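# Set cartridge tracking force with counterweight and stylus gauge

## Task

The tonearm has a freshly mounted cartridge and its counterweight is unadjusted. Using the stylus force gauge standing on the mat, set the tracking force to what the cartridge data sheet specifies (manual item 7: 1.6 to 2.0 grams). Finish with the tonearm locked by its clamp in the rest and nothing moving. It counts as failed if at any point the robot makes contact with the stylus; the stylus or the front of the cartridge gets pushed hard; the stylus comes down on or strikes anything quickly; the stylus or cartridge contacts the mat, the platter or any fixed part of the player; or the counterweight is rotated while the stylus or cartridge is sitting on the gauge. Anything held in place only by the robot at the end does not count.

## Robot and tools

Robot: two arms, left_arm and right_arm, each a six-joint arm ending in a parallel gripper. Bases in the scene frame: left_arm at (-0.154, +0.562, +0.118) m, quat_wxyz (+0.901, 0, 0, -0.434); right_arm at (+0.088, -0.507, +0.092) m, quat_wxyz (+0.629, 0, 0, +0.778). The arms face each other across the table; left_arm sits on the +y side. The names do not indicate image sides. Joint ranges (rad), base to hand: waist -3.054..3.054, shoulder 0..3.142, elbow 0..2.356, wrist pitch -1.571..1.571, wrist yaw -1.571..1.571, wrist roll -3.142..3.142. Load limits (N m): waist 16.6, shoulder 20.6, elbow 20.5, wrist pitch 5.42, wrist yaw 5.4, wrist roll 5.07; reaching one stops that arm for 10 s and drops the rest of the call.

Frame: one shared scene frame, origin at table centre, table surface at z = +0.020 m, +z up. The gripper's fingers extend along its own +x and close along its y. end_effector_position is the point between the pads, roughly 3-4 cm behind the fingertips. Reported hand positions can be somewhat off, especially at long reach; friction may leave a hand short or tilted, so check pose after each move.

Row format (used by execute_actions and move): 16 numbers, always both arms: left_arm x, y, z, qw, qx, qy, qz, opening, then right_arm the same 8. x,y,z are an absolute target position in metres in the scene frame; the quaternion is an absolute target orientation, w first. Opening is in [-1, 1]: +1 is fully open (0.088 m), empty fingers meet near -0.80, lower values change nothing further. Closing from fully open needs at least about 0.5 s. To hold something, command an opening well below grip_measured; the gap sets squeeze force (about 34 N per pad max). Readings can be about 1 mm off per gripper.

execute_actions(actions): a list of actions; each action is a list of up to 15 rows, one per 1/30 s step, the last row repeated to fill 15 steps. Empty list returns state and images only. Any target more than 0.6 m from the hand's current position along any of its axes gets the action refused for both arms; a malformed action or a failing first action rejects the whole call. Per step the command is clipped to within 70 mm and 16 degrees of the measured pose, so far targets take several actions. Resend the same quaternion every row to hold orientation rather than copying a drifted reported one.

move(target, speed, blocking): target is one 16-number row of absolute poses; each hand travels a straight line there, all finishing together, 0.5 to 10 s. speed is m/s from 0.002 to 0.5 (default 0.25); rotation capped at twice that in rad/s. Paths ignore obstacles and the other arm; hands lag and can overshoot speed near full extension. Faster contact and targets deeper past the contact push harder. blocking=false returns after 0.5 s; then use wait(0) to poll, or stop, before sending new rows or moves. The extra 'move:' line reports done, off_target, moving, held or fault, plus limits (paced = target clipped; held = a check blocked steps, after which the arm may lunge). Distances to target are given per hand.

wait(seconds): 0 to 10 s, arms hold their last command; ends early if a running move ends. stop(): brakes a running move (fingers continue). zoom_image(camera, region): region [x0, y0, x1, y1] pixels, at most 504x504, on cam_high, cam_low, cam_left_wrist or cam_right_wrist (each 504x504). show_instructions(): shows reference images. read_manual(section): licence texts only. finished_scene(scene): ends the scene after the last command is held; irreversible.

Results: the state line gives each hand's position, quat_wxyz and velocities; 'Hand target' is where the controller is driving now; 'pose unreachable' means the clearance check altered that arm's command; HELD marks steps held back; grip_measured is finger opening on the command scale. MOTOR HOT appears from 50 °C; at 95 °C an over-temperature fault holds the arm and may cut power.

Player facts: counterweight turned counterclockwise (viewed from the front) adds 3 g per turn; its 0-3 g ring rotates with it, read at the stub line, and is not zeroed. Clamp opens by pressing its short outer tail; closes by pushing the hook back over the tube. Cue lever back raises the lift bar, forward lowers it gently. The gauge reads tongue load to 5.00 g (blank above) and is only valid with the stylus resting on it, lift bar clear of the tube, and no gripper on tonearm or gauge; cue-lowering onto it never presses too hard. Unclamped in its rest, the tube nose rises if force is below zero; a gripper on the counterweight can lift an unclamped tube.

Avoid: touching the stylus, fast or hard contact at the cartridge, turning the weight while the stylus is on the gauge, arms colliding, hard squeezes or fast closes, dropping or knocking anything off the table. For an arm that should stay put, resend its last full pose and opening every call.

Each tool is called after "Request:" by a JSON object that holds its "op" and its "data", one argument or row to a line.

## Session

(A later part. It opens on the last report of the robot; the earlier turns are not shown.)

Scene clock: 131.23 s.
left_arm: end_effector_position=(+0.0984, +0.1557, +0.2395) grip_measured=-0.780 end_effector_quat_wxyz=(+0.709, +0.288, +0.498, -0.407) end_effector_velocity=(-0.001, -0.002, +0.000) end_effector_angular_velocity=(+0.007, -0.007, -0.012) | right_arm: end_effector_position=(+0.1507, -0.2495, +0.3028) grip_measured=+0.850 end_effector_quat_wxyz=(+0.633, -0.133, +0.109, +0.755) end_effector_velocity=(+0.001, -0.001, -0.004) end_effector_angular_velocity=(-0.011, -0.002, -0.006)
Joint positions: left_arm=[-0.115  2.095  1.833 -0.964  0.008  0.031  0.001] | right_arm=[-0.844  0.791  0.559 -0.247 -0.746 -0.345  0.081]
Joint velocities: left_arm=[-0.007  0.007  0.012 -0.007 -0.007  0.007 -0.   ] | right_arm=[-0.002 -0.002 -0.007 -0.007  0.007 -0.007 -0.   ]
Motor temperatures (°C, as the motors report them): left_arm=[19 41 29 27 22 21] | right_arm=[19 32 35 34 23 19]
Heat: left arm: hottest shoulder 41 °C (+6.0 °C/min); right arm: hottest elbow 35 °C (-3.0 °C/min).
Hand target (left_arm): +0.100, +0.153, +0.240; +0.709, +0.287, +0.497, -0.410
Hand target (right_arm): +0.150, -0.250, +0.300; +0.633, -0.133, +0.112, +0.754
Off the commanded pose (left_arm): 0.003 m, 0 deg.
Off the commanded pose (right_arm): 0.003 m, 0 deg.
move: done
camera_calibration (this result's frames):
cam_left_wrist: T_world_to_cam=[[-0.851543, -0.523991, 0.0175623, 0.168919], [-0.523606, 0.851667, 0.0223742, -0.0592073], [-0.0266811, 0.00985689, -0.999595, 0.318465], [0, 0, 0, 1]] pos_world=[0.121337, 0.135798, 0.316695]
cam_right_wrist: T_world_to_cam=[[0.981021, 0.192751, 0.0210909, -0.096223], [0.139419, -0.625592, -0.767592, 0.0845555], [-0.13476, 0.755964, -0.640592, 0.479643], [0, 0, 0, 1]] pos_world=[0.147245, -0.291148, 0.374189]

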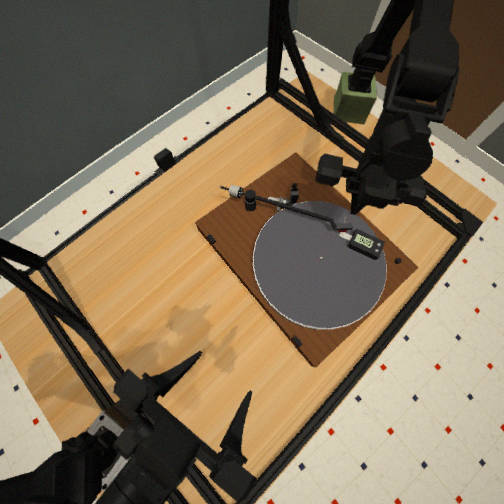

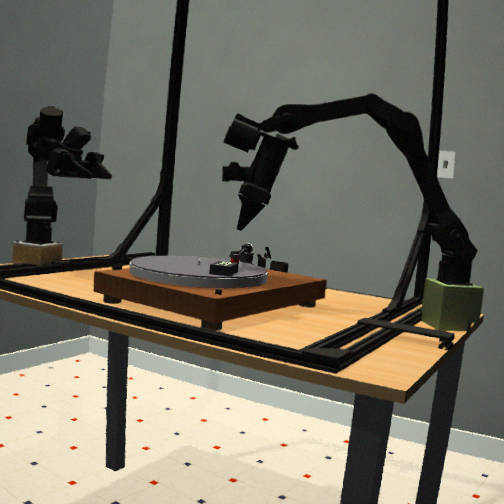

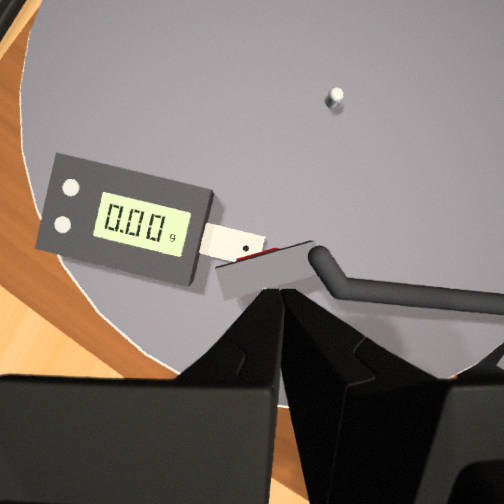

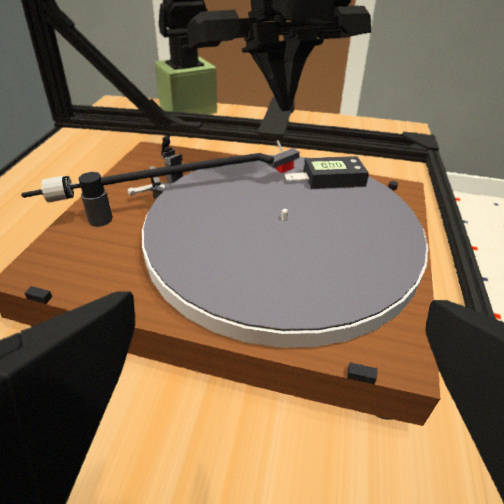

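Request:
{"op": "move", "data": {
  "target": [0.022,0.155,0.21,0.709,0.287,0.497,-0.41,-1,0.15,-0.25,0.3,0.633,-0.133,0.112,0.754,0.85],
  "speed": 0.1
}}

Request:
{"op": "move", "data": {
  "target": [0.022,0.155,0.168,0.709,0.287,0.497,-0.41,-1,0.15,-0.25,0.3,0.633,-0.133,0.112,0.754,0.85],
  "speed": 0.04
}}

Request:
{"op": "move", "data": {
  "target": [0.037,0.1228,0.172,0.709,0.287,0.497,-0.41,-1,0.15,-0.25,0.3,0.633,-0.133,0.112,0.754,0.85],
  "speed": 0.008
}}

Request:
{"op": "move", "data": {
  "target": [0.025,0.15,0.24,0.709,0.287,0.497,-0.41,-1,0.15,-0.25,0.3,0.633,-0.133,0.112,0.754,0.85],
  "speed": 0.06
}}

Request:
{"op": "move", "data": {
  "target": [0.1,0.153,0.24,0.709,0.287,0.497,-0.41,-1,0.15,-0.25,0.3,0.633,-0.133,0.112,0.754,0.85],
  "speed": 0.1
}}

Scene clock: 145.23 s.
left_arm: end_effector_position=(+0.0228, +0.1536, +0.2054) grip_measured=-0.780 end_effector_quat_wxyz=(+0.705, +0.290, +0.501, -0.410) end_effector_velocity=(-0.001, +0.001, +0.004) end_effector_angular_velocity=(-0.017, +0.008, +0.021) | right_arm: end_effector_position=(+0.1505, -0.2495, +0.3026) grip_measured=+0.850 end_effector_quat_wxyz=(+0.633, -0.133, +0.109, +0.755) end_effector_velocity=(+0.001, +0.000, +0.000) end_effector_angular_velocity=(+0.000, +0.013, -0.012)
Joint positions: left_arm=[-0.278  1.986  1.537 -0.788 -0.038 -0.118  0.001] | right_arm=[-0.843  0.791  0.558 -0.247 -0.746 -0.344  0.081]
Joint velocities: left_arm=[ 0.002 -0.017 -0.012  0.007  0.007 -0.022  0.   ] | right_arm=[ 0.002 -0.002 -0.002  0.007  0.007  0.022  0.   ]
Motor temperatures (°C, as the motors report them): left_arm=[19 41 30 27 22 21] | right_arm=[19 32 35 34 23 19]
Heat: left arm: hottest shoulder 41 °C (+4.0 °C/min); right arm: hottest elbow 35 °C (-1.0 °C/min).
Hand target (left_arm): +0.022, +0.155, +0.210; +0.709, +0.287, +0.497, -0.410
Hand target (right_arm): +0.150, -0.250, +0.300; +0.633, -0.133, +0.112, +0.754
Off the commanded pose (left_arm): 0.005 m, 1 deg.
Off the commanded pose (right_arm): 0.003 m, 0 deg.
move: done
camera_calibration (this result's frames):
cam_left_wrist: T_world_to_cam=[[-0.855139, -0.517887, 0.0230291, 0.102036], [-0.517157, 0.855322, 0.0311957, -0.098815], [-0.0358531, 0.014767, -0.999248, 0.281777], [0, 0, 0, 1]] pos_world=[0.046255, 0.133201, 0.282297]
cam_right_wrist: T_world_to_cam=[[0.980984, 0.193006, 0.0204517, -0.0958426], [0.139132, -0.625841, -0.767441, 0.0843864], [-0.135321, 0.755693, -0.640794, 0.479605], [0, 0, 0, 1]] pos_world=[0.14718, -0.291124, 0.37405]

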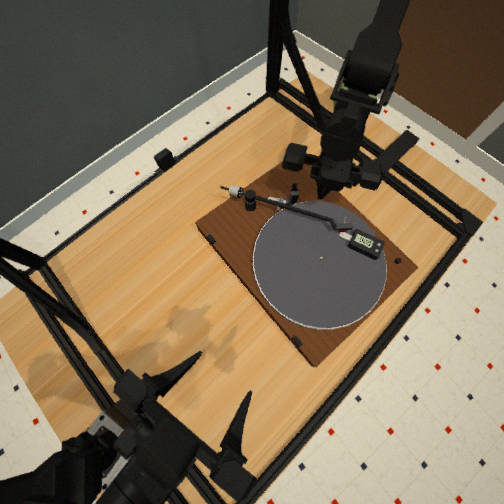

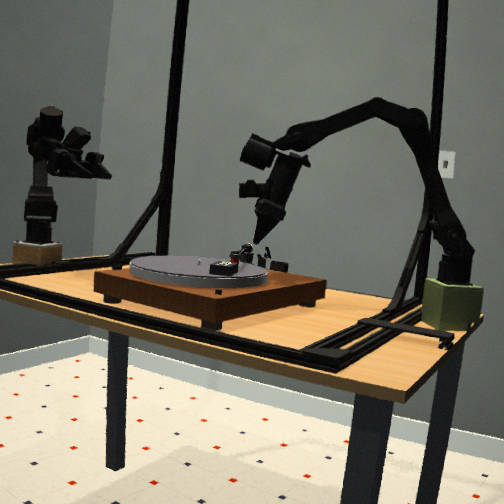

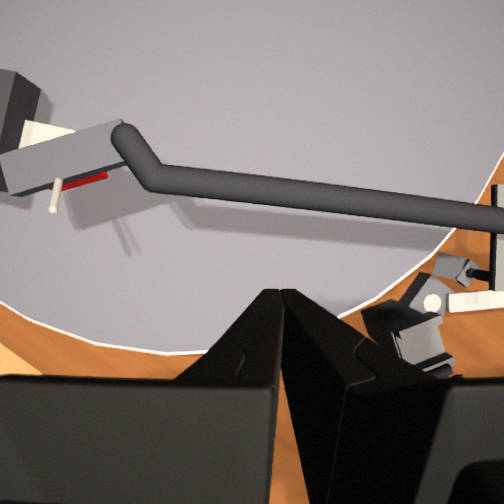

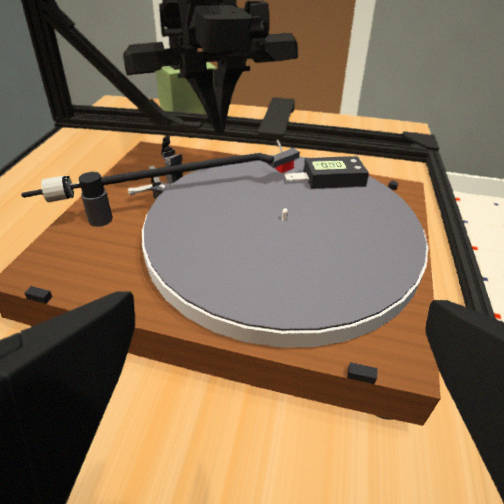

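Scene clock: 146.50 s.
left_arm: end_effector_position=(+0.0231, +0.1528, +0.1750) grip_measured=-0.780 end_effector_quat_wxyz=(+0.711, +0.282, +0.492, -0.414) end_effector_velocity=(-0.005, +0.000, -0.000) end_effector_angular_velocity=(+0.003, +0.011, -0.003) | right_arm: end_effector_position=(+0.1505, -0.2495, +0.3026) grip_measured=+0.850 end_effector_quat_wxyz=(+0.633, -0.133, +0.109, +0.755) end_effector_velocity=(-0.001, -0.002, -0.005) end_effector_angular_velocity=(-0.026, +0.009, -0.002)
Joint positions: left_arm=[-0.278  2.001  1.426 -0.634 -0.038 -0.119  0.001] | right_arm=[-0.843  0.791  0.558 -0.247 -0.746 -0.344  0.081]
Joint velocities: left_arm=[-0.007 -0.002 -0.002 -0.007  0.007 -0.007 -0.   ] | right_arm=[ 0.002 -0.002  0.002 -0.037  0.007 -0.007  0.   ]
Motor temperatures (°C, as the motors report them): left_arm=[19 41 30 27 22 21] | right_arm=[19 32 35 35 23 19]
Heat: left arm: hottest shoulder 41 °C (+4.0 °C/min); right arm: hottest elbow 35 °C (-1.0 °C/min).
Hand target (left_arm): +0.022, +0.155, +0.168; +0.709, +0.287, +0.497, -0.410
Hand target (right_arm): +0.150, -0.250, +0.300; +0.633, -0.133, +0.112, +0.754
Off the commanded pose (left_arm): 0.007 m, 1 deg.
Off the commanded pose (right_arm): 0.003 m, 0 deg.
move: done
camera_calibration (this result's frames):
cam_left_wrist: T_world_to_cam=[[-0.854657, -0.518454, 0.0276938, 0.101867], [-0.518562, 0.855032, 0.00368091, -0.0921008], [-0.0255875, -0.011215, -0.99961, 0.255151], [0, 0, 0, 1]] pos_world=[0.0458296, 0.134424, 0.252569]
cam_right_wrist: T_world_to_cam=[[0.980984, 0.193006, 0.0204517, -0.0958426], [0.139132, -0.625841, -0.767441, 0.0843864], [-0.135321, 0.755693, -0.640794, 0.479605], [0, 0, 0, 1]] pos_world=[0.14718, -0.291124, 0.37405]

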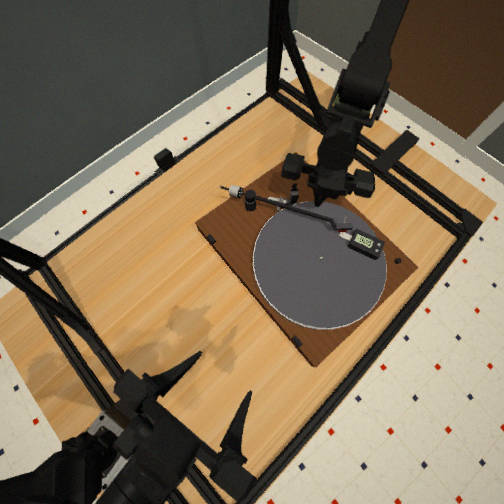

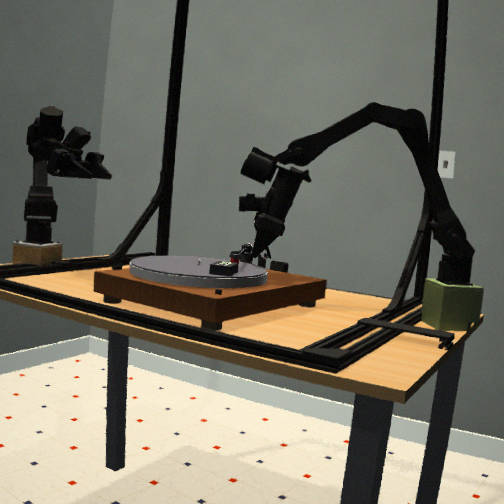

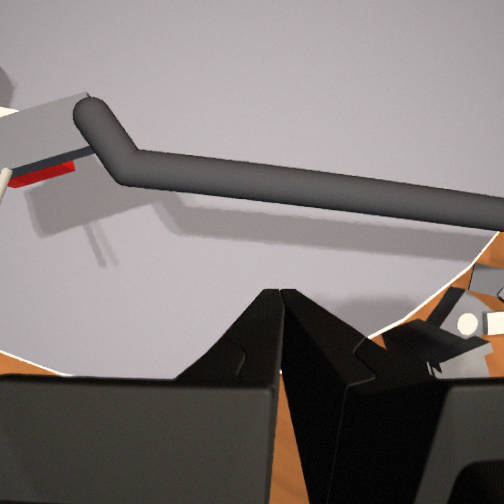

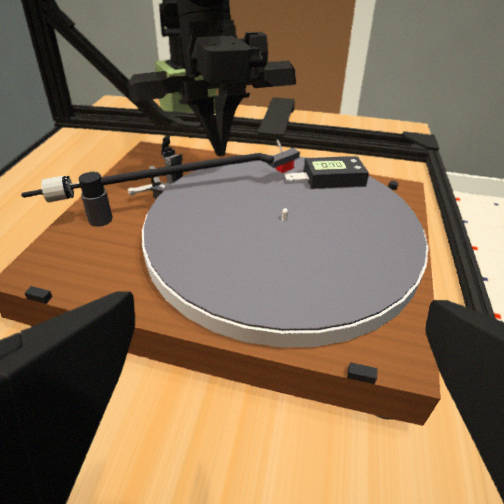

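Scene clock: 150.87 s.
left_arm: end_effector_position=(+0.0344, +0.1258, +0.1720) grip_measured=-0.780 end_effector_quat_wxyz=(+0.707, +0.287, +0.499, -0.411) end_effector_velocity=(-0.001, +0.001, +0.001) end_effector_angular_velocity=(+0.010, +0.005, +0.021) | right_arm: end_effector_position=(+0.1505, -0.2495, +0.3025) grip_measured=+0.850 end_effector_quat_wxyz=(+0.633, -0.133, +0.109, +0.755) end_effector_velocity=(-0.002, -0.000, -0.002) end_effector_angular_velocity=(-0.007, +0.003, +0.011)
Joint positions: left_arm=[-0.278  2.125  1.608 -0.711 -0.038 -0.119  0.001] | right_arm=[-0.843  0.791  0.558 -0.247 -0.746 -0.344  0.081]
Joint velocities: left_arm=[-0.002  0.002  0.012 -0.022 -0.007 -0.022 -0.   ] | right_arm=[ 0.002  0.002 -0.002 -0.007 -0.007 -0.007 -0.   ]
Motor temperatures (°C, as the motors report them): left_arm=[19 41 30 27 22 21] | right_arm=[19 32 35 35 23 19]
Heat: left arm: hottest shoulder 41 °C (+4.0 °C/min); right arm: hottest elbow 35 °C (+0.0 °C/min).
Hand target (left_arm): +0.037, +0.123, +0.172; +0.709, +0.287, +0.497, -0.410
Hand target (right_arm): +0.150, -0.250, +0.300; +0.633, -0.133, +0.112, +0.754
Off the commanded pose (left_arm): 0.004 m, 0 deg.
Off the commanded pose (right_arm): 0.003 m, 0 deg.
move: done
camera_calibration (this result's frames):
cam_left_wrist: T_world_to_cam=[[-0.85446, -0.518925, 0.0247883, 0.098141], [-0.518463, 0.854793, 0.0229168, -0.0664501], [-0.033081, 0.00672971, -0.99943, 0.250122], [0, 0, 0, 1]] pos_world=[0.05768, 0.106046, 0.249069]
cam_right_wrist: T_world_to_cam=[[0.980984, 0.193006, 0.0204517, -0.0958412], [0.139132, -0.625841, -0.767441, 0.0843128], [-0.135321, 0.755693, -0.640794, 0.479543], [0, 0, 0, 1]] pos_world=[0.14718, -0.291123, 0.373954]

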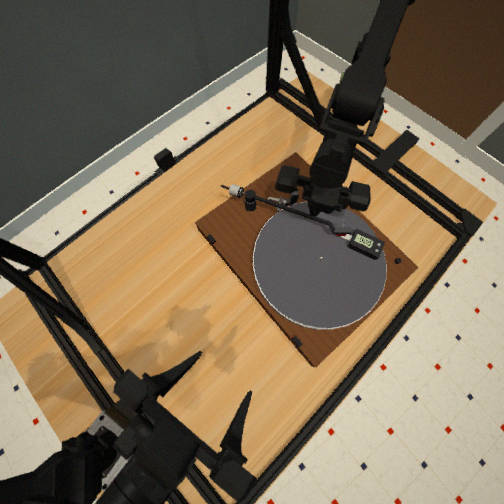

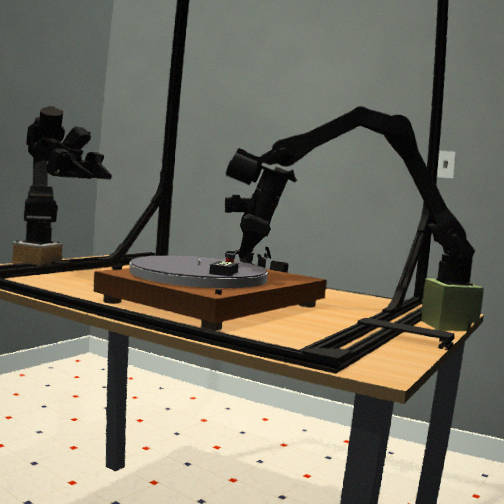

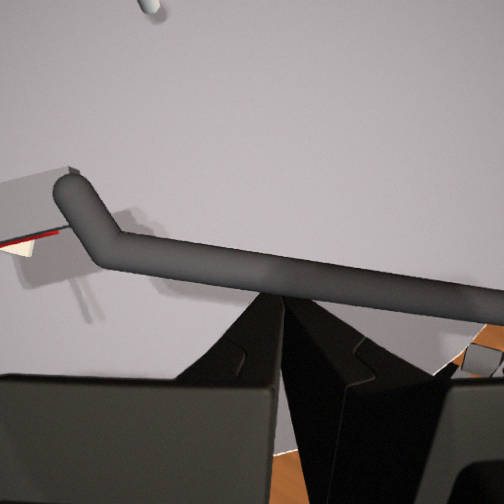

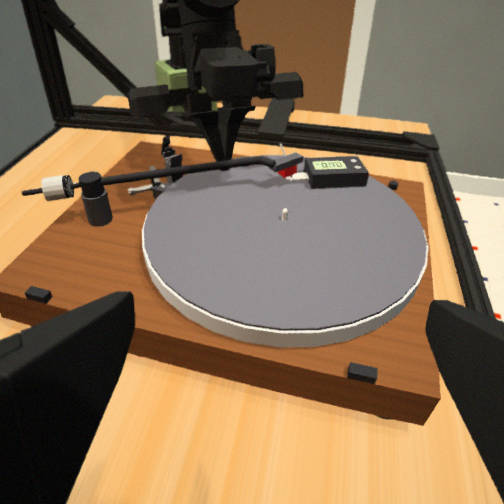

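Scene clock: 152.47 s.
left_arm: end_effector_position=(+0.0234, +0.1523, +0.2276) grip_measured=-0.780 end_effector_quat_wxyz=(+0.701, +0.294, +0.508, -0.406) end_effector_velocity=(-0.004, +0.004, -0.001) end_effector_angular_velocity=(+0.016, +0.017, +0.002) | right_arm: end_effector_position=(+0.1505, -0.2496, +0.3026) grip_measured=+0.850 end_effector_quat_wxyz=(+0.633, -0.133, +0.109, +0.755) end_effector_velocity=(-0.001, -0.001, -0.001) end_effector_angular_velocity=(-0.000, -0.013, +0.012)
Joint positions: left_arm=[-0.278  1.992  1.642 -0.906 -0.038 -0.119  0.001] | right_arm=[-0.843  0.791  0.558 -0.247 -0.746 -0.344  0.081]
Joint velocities: left_arm=[-0.002 -0.002 -0.002 -0.022  0.007 -0.007 -0.   ] | right_arm=[-0.002 -0.002 -0.002 -0.007 -0.007 -0.022  0.   ]
Motor temperatures (°C, as the motors report them): left_arm=[19 41 30 27 22 21] | right_arm=[19 32 35 35 23 19]
Heat: left arm: hottest shoulder 41 °C (+3.0 °C/min); right arm: hottest elbow 35 °C (+0.0 °C/min).
Hand target (left_arm): +0.025, +0.150, +0.240; +0.709, +0.287, +0.497, -0.410
Hand target (right_arm): +0.150, -0.250, +0.300; +0.633, -0.133, +0.112, +0.754
Off the commanded pose (left_arm): 0.013 m, 2 deg.
Off the commanded pose (right_arm): 0.003 m, 0 deg.
move: off_target (left_arm)
camera_calibration (this result's frames):
cam_left_wrist: T_world_to_cam=[[-0.854214, -0.519516, 0.0205561, 0.102098], [-0.518062, 0.853833, 0.0508104, -0.10228], [-0.0439483, 0.0327536, -0.998497, 0.301276], [0, 0, 0, 1]] pos_world=[0.0474668, 0.130503, 0.303922]
cam_right_wrist: T_world_to_cam=[[0.98098, 0.193, 0.0207322, -0.0958986], [0.139305, -0.625605, -0.767602, 0.084443], [-0.135177, 0.75589, -0.640592, 0.479586], [0, 0, 0, 1]] pos_world=[0.14714, -0.291178, 0.374026]

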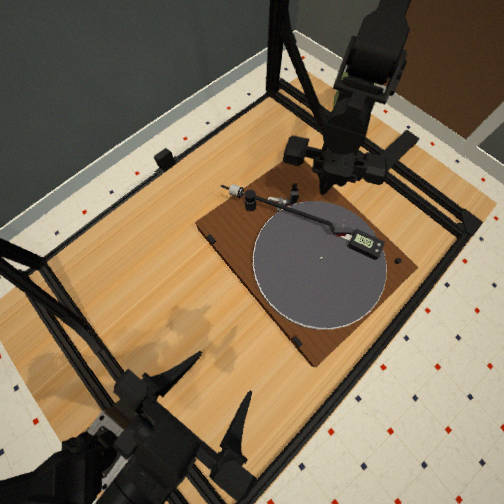

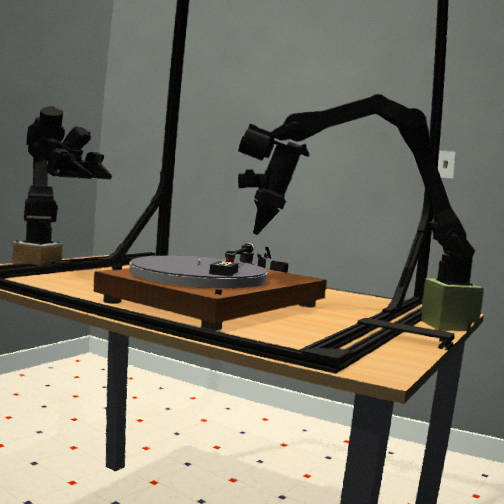

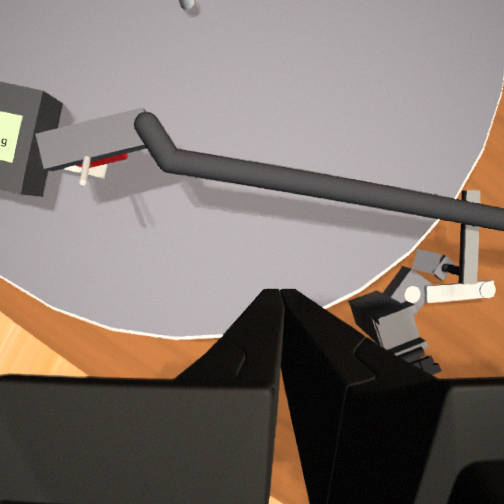

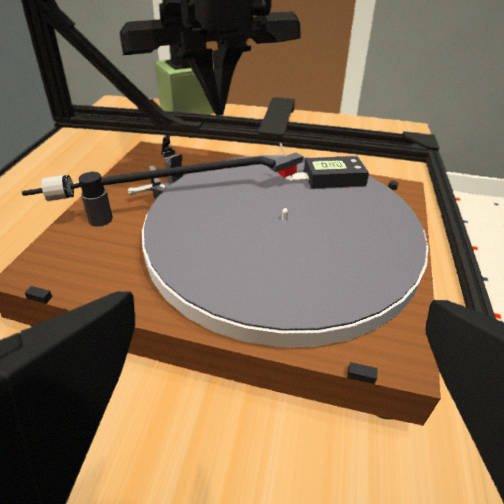

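Scene clock: 153.63 s.
left_arm: end_effector_position=(+0.0984, +0.1557, +0.2395) grip_measured=-0.780 end_effector_quat_wxyz=(+0.709, +0.288, +0.498, -0.407) end_effector_velocity=(-0.002, -0.001, +0.001) end_effector_angular_velocity=(+0.018, -0.006, -0.026) | right_arm: end_effector_position=(+0.1505, -0.2496, +0.3026) grip_measured=+0.850 end_effector_quat_wxyz=(+0.633, -0.133, +0.109, +0.755) end_effector_velocity=(-0.001, -0.001, -0.003) end_effector_angular_velocity=(-0.007, +0.003, +0.007)
Joint positions: left_arm=[-0.115  2.095  1.833 -0.964  0.008  0.031  0.001] | right_arm=[-0.843  0.791  0.558 -0.247 -0.746 -0.344  0.081]
Joint velocities: left_arm=[-0.007  0.007  0.017 -0.022 -0.007  0.022 -0.   ] | right_arm=[-0.002 -0.002 -0.007 -0.007 -0.007 -0.007 -0.   ]
Motor temperatures (°C, as the motors report them): left_arm=[19 41 31 27 22 21] | right_arm=[19 32 35 35 23 19]
Heat: left arm: hottest shoulder 41 °C (+3.0 °C/min); right arm: hottest elbow 35 °C (+0.0 °C/min).
Hand target (left_arm): +0.100, +0.153, +0.240; +0.709, +0.287, +0.497, -0.410
Hand target (right_arm): +0.150, -0.250, +0.300; +0.633, -0.133, +0.112, +0.754
Off the commanded pose (left_arm): 0.003 m, 0 deg.
Off the commanded pose (right_arm): 0.003 m, 0 deg.
move: done
camera_calibration (this result's frames):
cam_left_wrist: T_world_to_cam=[[-0.851543, -0.523991, 0.0175623, 0.168919], [-0.523606, 0.851667, 0.0223742, -0.0592073], [-0.0266811, 0.00985689, -0.999595, 0.318465], [0, 0, 0, 1]] pos_world=[0.121337, 0.135798, 0.316695]
cam_right_wrist: T_world_to_cam=[[0.98098, 0.193, 0.0207322, -0.0958986], [0.139305, -0.625605, -0.767602, 0.084443], [-0.135177, 0.75589, -0.640592, 0.479586], [0, 0, 0, 1]] pos_world=[0.14714, -0.291178, 0.374026]

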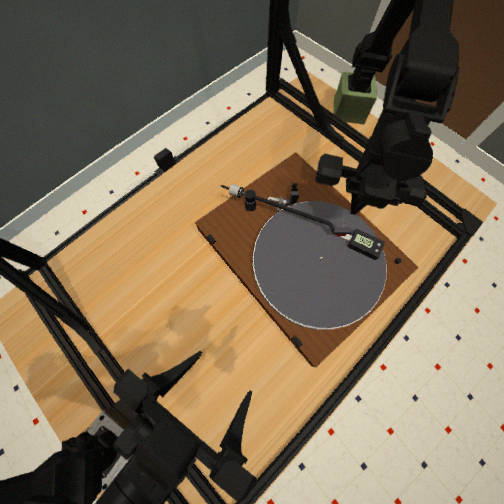

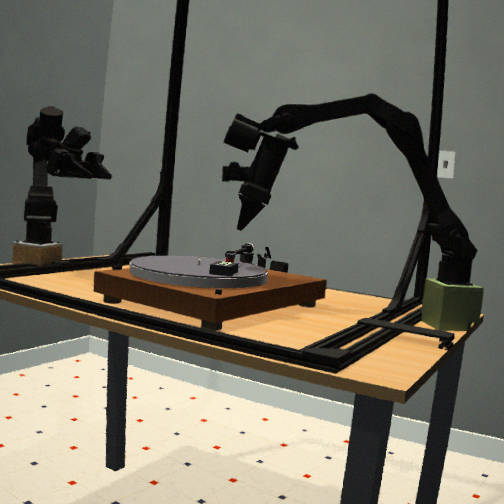

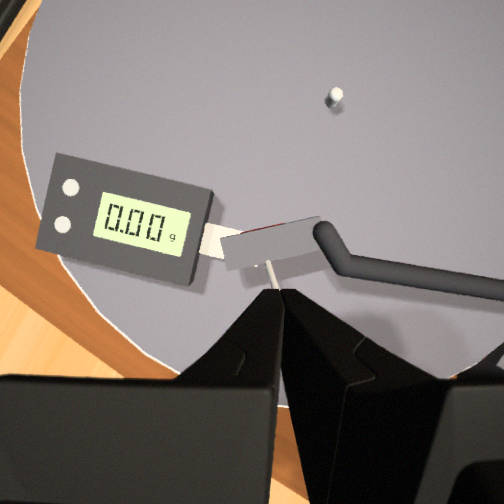

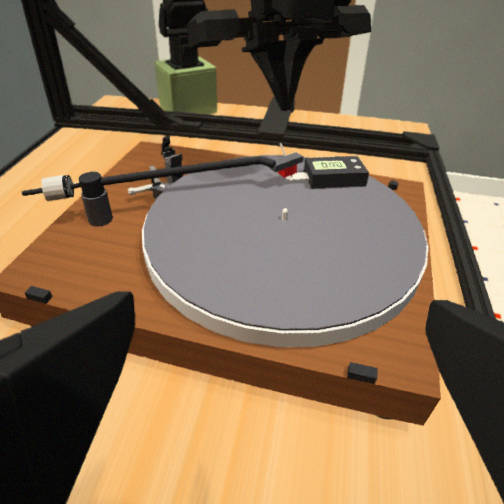

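Request:
{"op": "move", "data": {
  "target": [-0.085,0.125,0.21,0.709,0.287,0.497,-0.41,-1,0.15,-0.25,0.3,0.633,-0.133,0.112,0.754,0.85],
  "speed": 0.2
}}

Request:
{"op": "move", "data": {
  "target": [-0.083,0.118,0.142,0.709,0.287,0.497,-0.41,-1,0.15,-0.25,0.3,0.633,-0.133,0.112,0.754,0.85],
  "speed": 0.05
}}

Request:
{"op": "move", "data": {
  "target": [-0.069,0.089,0.143,0.709,0.287,0.497,-0.41,-1,0.15,-0.25,0.3,0.633,-0.133,0.112,0.754,0.85],
  "speed": 0.015
}}

Scene clock: 163.90 s.
left_arm: end_effector_position=(-0.0853, +0.1242, +0.2073) grip_measured=-0.780 end_effector_quat_wxyz=(+0.706, +0.290, +0.499, -0.410) end_effector_velocity=(+0.000, -0.001, +0.001) end_effector_angular_velocity=(-0.010, -0.001, +0.021) | right_arm: end_effector_position=(+0.1505, -0.2496, +0.3025) grip_measured=+0.850 end_effector_quat_wxyz=(+0.633, -0.133, +0.109, +0.755) end_effector_velocity=(+0.001, -0.000, +0.001) end_effector_angular_velocity=(+0.009, -0.008, +0.002)
Joint positions: left_arm=[-0.563  1.993  1.556 -0.82  -0.133 -0.387  0.001] | right_arm=[-0.843  0.791  0.558 -0.247 -0.746 -0.344  0.081]
Joint velocities: left_arm=[-0.002 -0.002 -0.002  0.007 -0.007 -0.022 -0.   ] | right_arm=[-0.007 -0.002 -0.002  0.007 -0.007 -0.007 -0.   ]
Motor temperatures (°C, as the motors report them): left_arm=[19 41 31 27 22 21] | right_arm=[19 31 35 35 23 19]
Heat: left arm: hottest shoulder 41 °C (+2.0 °C/min); right arm: hottest elbow 35 °C (+1.0 °C/min).
Hand target (left_arm): -0.085, +0.126, +0.210; +0.709, +0.288, +0.496, -0.409
Hand target (right_arm): +0.150, -0.250, +0.300; +0.633, -0.133, +0.112, +0.754
Off the commanded pose (left_arm): 0.003 m, 1 deg.
Off the commanded pose (right_arm): 0.003 m, 0 deg.
move: done
camera_calibration (this result's frames):
cam_left_wrist: T_world_to_cam=[[-0.855423, -0.517551, 0.0198058, -0.00507576], [-0.517004, 0.855555, 0.0270755, -0.128738], [-0.0309579, 0.0129214, -0.999437, 0.280931], [0, 0, 0, 1]] pos_world=[-0.0622027, 0.103885, 0.284359]
cam_right_wrist: T_world_to_cam=[[0.980984, 0.193006, 0.0204517, -0.0957871], [0.139132, -0.625841, -0.767441, 0.0842282], [-0.135321, 0.755693, -0.640794, 0.479536], [0, 0, 0, 1]] pos_world=[0.147138, -0.291181, 0.373883]

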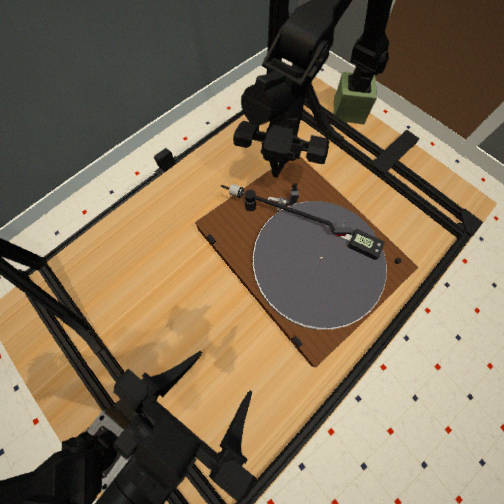

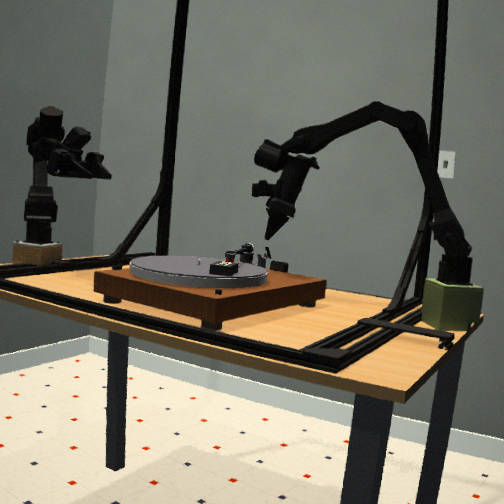

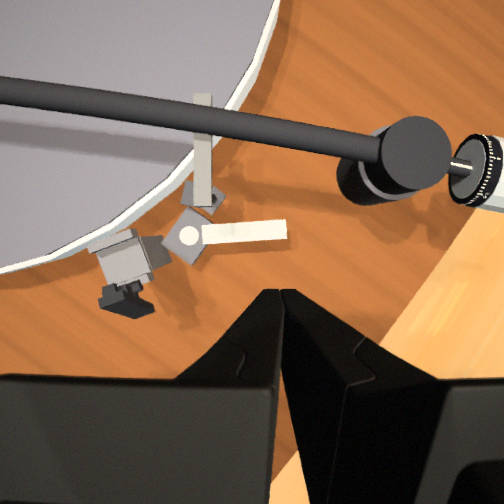

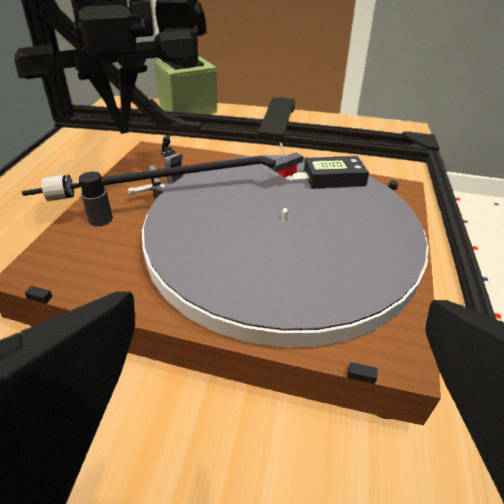

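Scene clock: 165.57 s.
left_arm: end_effector_position=(-0.0841, +0.1154, +0.1487) grip_measured=-0.780 end_effector_quat_wxyz=(+0.710, +0.282, +0.493, -0.415) end_effector_velocity=(-0.002, -0.001, +0.001) end_effector_angular_velocity=(-0.007, +0.004, -0.012) | right_arm: end_effector_position=(+0.1505, -0.2496, +0.3025) grip_measured=+0.850 end_effector_quat_wxyz=(+0.633, -0.133, +0.109, +0.755) end_effector_velocity=(-0.002, -0.002, -0.006) end_effector_angular_velocity=(-0.016, -0.002, +0.012)
Joint positions: left_arm=[-0.563  2.076  1.43  -0.587 -0.133 -0.387  0.001] | right_arm=[-0.843  0.791  0.558 -0.247 -0.746 -0.344  0.081]
Joint velocities: left_arm=[-0.002 -0.002 -0.002  0.007  0.007  0.007 -0.   ] | right_arm=[-0.002 -0.002 -0.007 -0.022 -0.007 -0.022 -0.   ]
Motor temperatures (°C, as the motors report them): left_arm=[19 41 31 27 22 21] | right_arm=[19 31 35 35 23 19]
Heat: left arm: hottest shoulder 41 °C (+2.0 °C/min); right arm: hottest elbow 35 °C (+1.0 °C/min).
Hand target (left_arm): -0.083, +0.119, +0.142; +0.709, +0.287, +0.497, -0.410
Hand target (right_arm): +0.150, -0.250, +0.300; +0.633, -0.133, +0.112, +0.754
Off the commanded pose (left_arm): 0.007 m, 1 deg.
Off the commanded pose (right_arm): 0.003 m, 0 deg.
move: done
camera_calibration (this result's frames):
cam_left_wrist: T_world_to_cam=[[-0.85529, -0.517295, 0.0297402, -0.00899296], [-0.517373, 0.855742, 0.00561246, -0.115865], [-0.0283532, -0.0105865, -0.999542, 0.225389], [0, 0, 0, 1]] pos_world=[-0.0612467, 0.0968848, 0.226203]
cam_right_wrist: T_world_to_cam=[[0.981017, 0.192881, 0.020093, -0.0957148], [0.13878, -0.625907, -0.767451, 0.0842678], [-0.13545, 0.75567, -0.640793, 0.479549], [0, 0, 0, 1]] pos_world=[0.147158, -0.291176, 0.373886]

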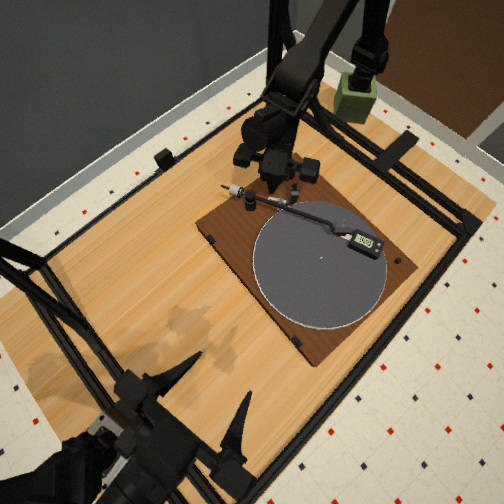

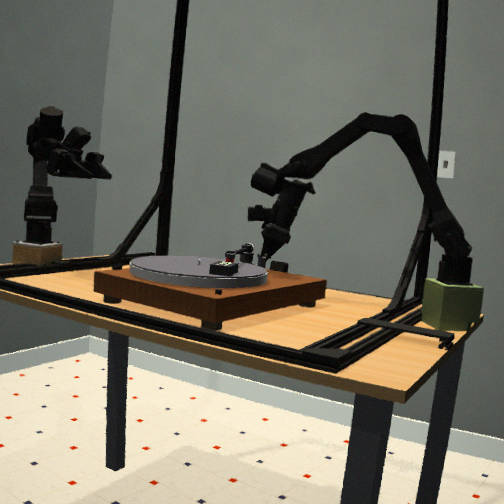

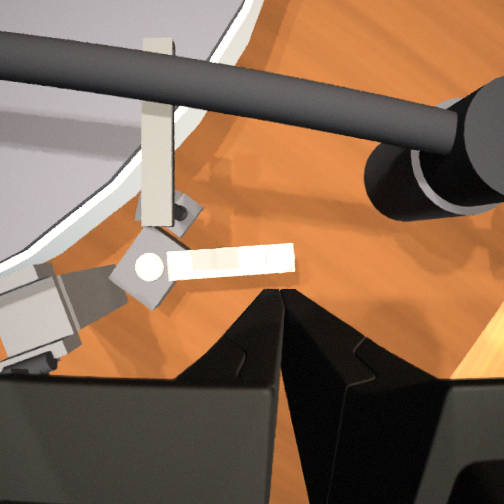

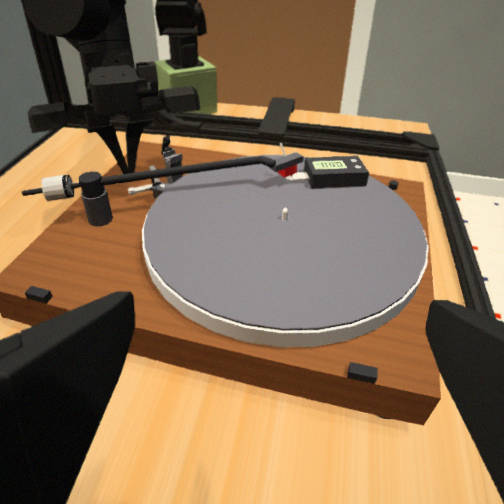

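Scene clock: 167.87 s.
left_arm: end_effector_position=(-0.0701, +0.0925, +0.1432) grip_measured=-0.780 end_effector_quat_wxyz=(+0.710, +0.288, +0.497, -0.408) end_effector_velocity=(+0.002, -0.001, +0.002) end_effector_angular_velocity=(-0.005, -0.001, +0.025) | right_arm: end_effector_position=(+0.1505, -0.2496, +0.3025) grip_measured=+0.850 end_effector_quat_wxyz=(+0.633, -0.133, +0.109, +0.755) end_effector_velocity=(-0.001, -0.001, +0.002) end_effector_angular_velocity=(+0.013, -0.011, +0.007)
Joint positions: left_arm=[-0.539  2.183  1.582 -0.648 -0.133 -0.367  0.001] | right_arm=[-0.843  0.791  0.558 -0.247 -0.746 -0.344  0.081]
Joint velocities: left_arm=[ 0.002  0.002  0.012 -0.007 -0.007 -0.022 -0.   ] | right_arm=[-0.002 -0.007 -0.002  0.007 -0.007 -0.007  0.   ]
Motor temperatures (°C, as the motors report them): left_arm=[19 41 31 27 22 21] | right_arm=[19 31 35 35 23 19]
Heat: left arm: hottest shoulder 41 °C (+1.0 °C/min); right arm: hottest elbow 35 °C (+1.0 °C/min).
Hand target (left_arm): -0.069, +0.089, +0.143; +0.709, +0.287, +0.497, -0.410
Hand target (right_arm): +0.150, -0.250, +0.300; +0.633, -0.133, +0.112, +0.754
Off the commanded pose (left_arm): 0.004 m, 0 deg.
Off the commanded pose (right_arm): 0.003 m, 0 deg.
move: done
camera_calibration (this result's frames):
cam_left_wrist: T_world_to_cam=[[-0.85275, -0.522065, 0.0162892, -0.00607925], [-0.52176, 0.852866, 0.0196524, -0.0910901], [-0.0241523, 0.00825955, -0.999674, 0.218657], [0, 0, 0, 1]] pos_world=[-0.0474302, 0.0727078, 0.220475]
cam_right_wrist: T_world_to_cam=[[0.981079, 0.192551, 0.0202124, -0.0958962], [0.138677, -0.626034, -0.767366, 0.0842065], [-0.135103, 0.75565, -0.640891, 0.479515], [0, 0, 0, 1]] pos_world=[0.147188, -0.291164, 0.373872]

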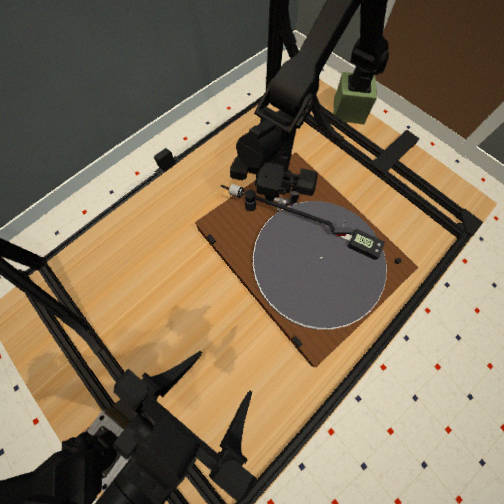

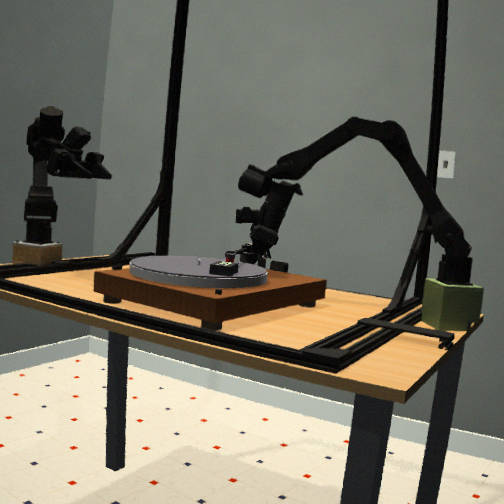

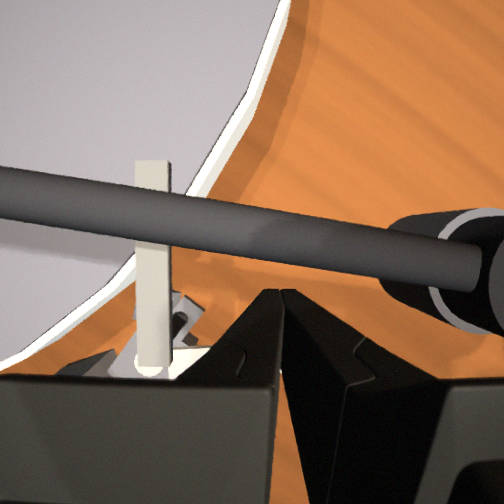

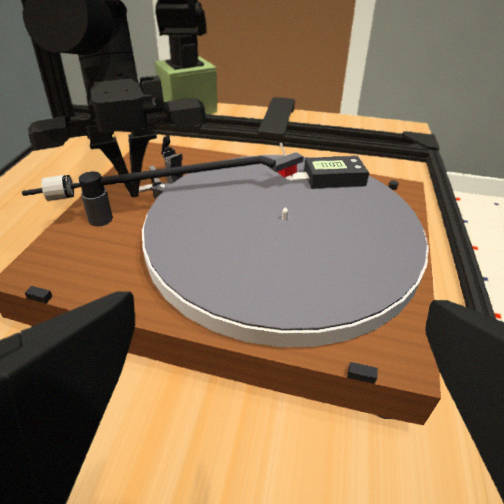

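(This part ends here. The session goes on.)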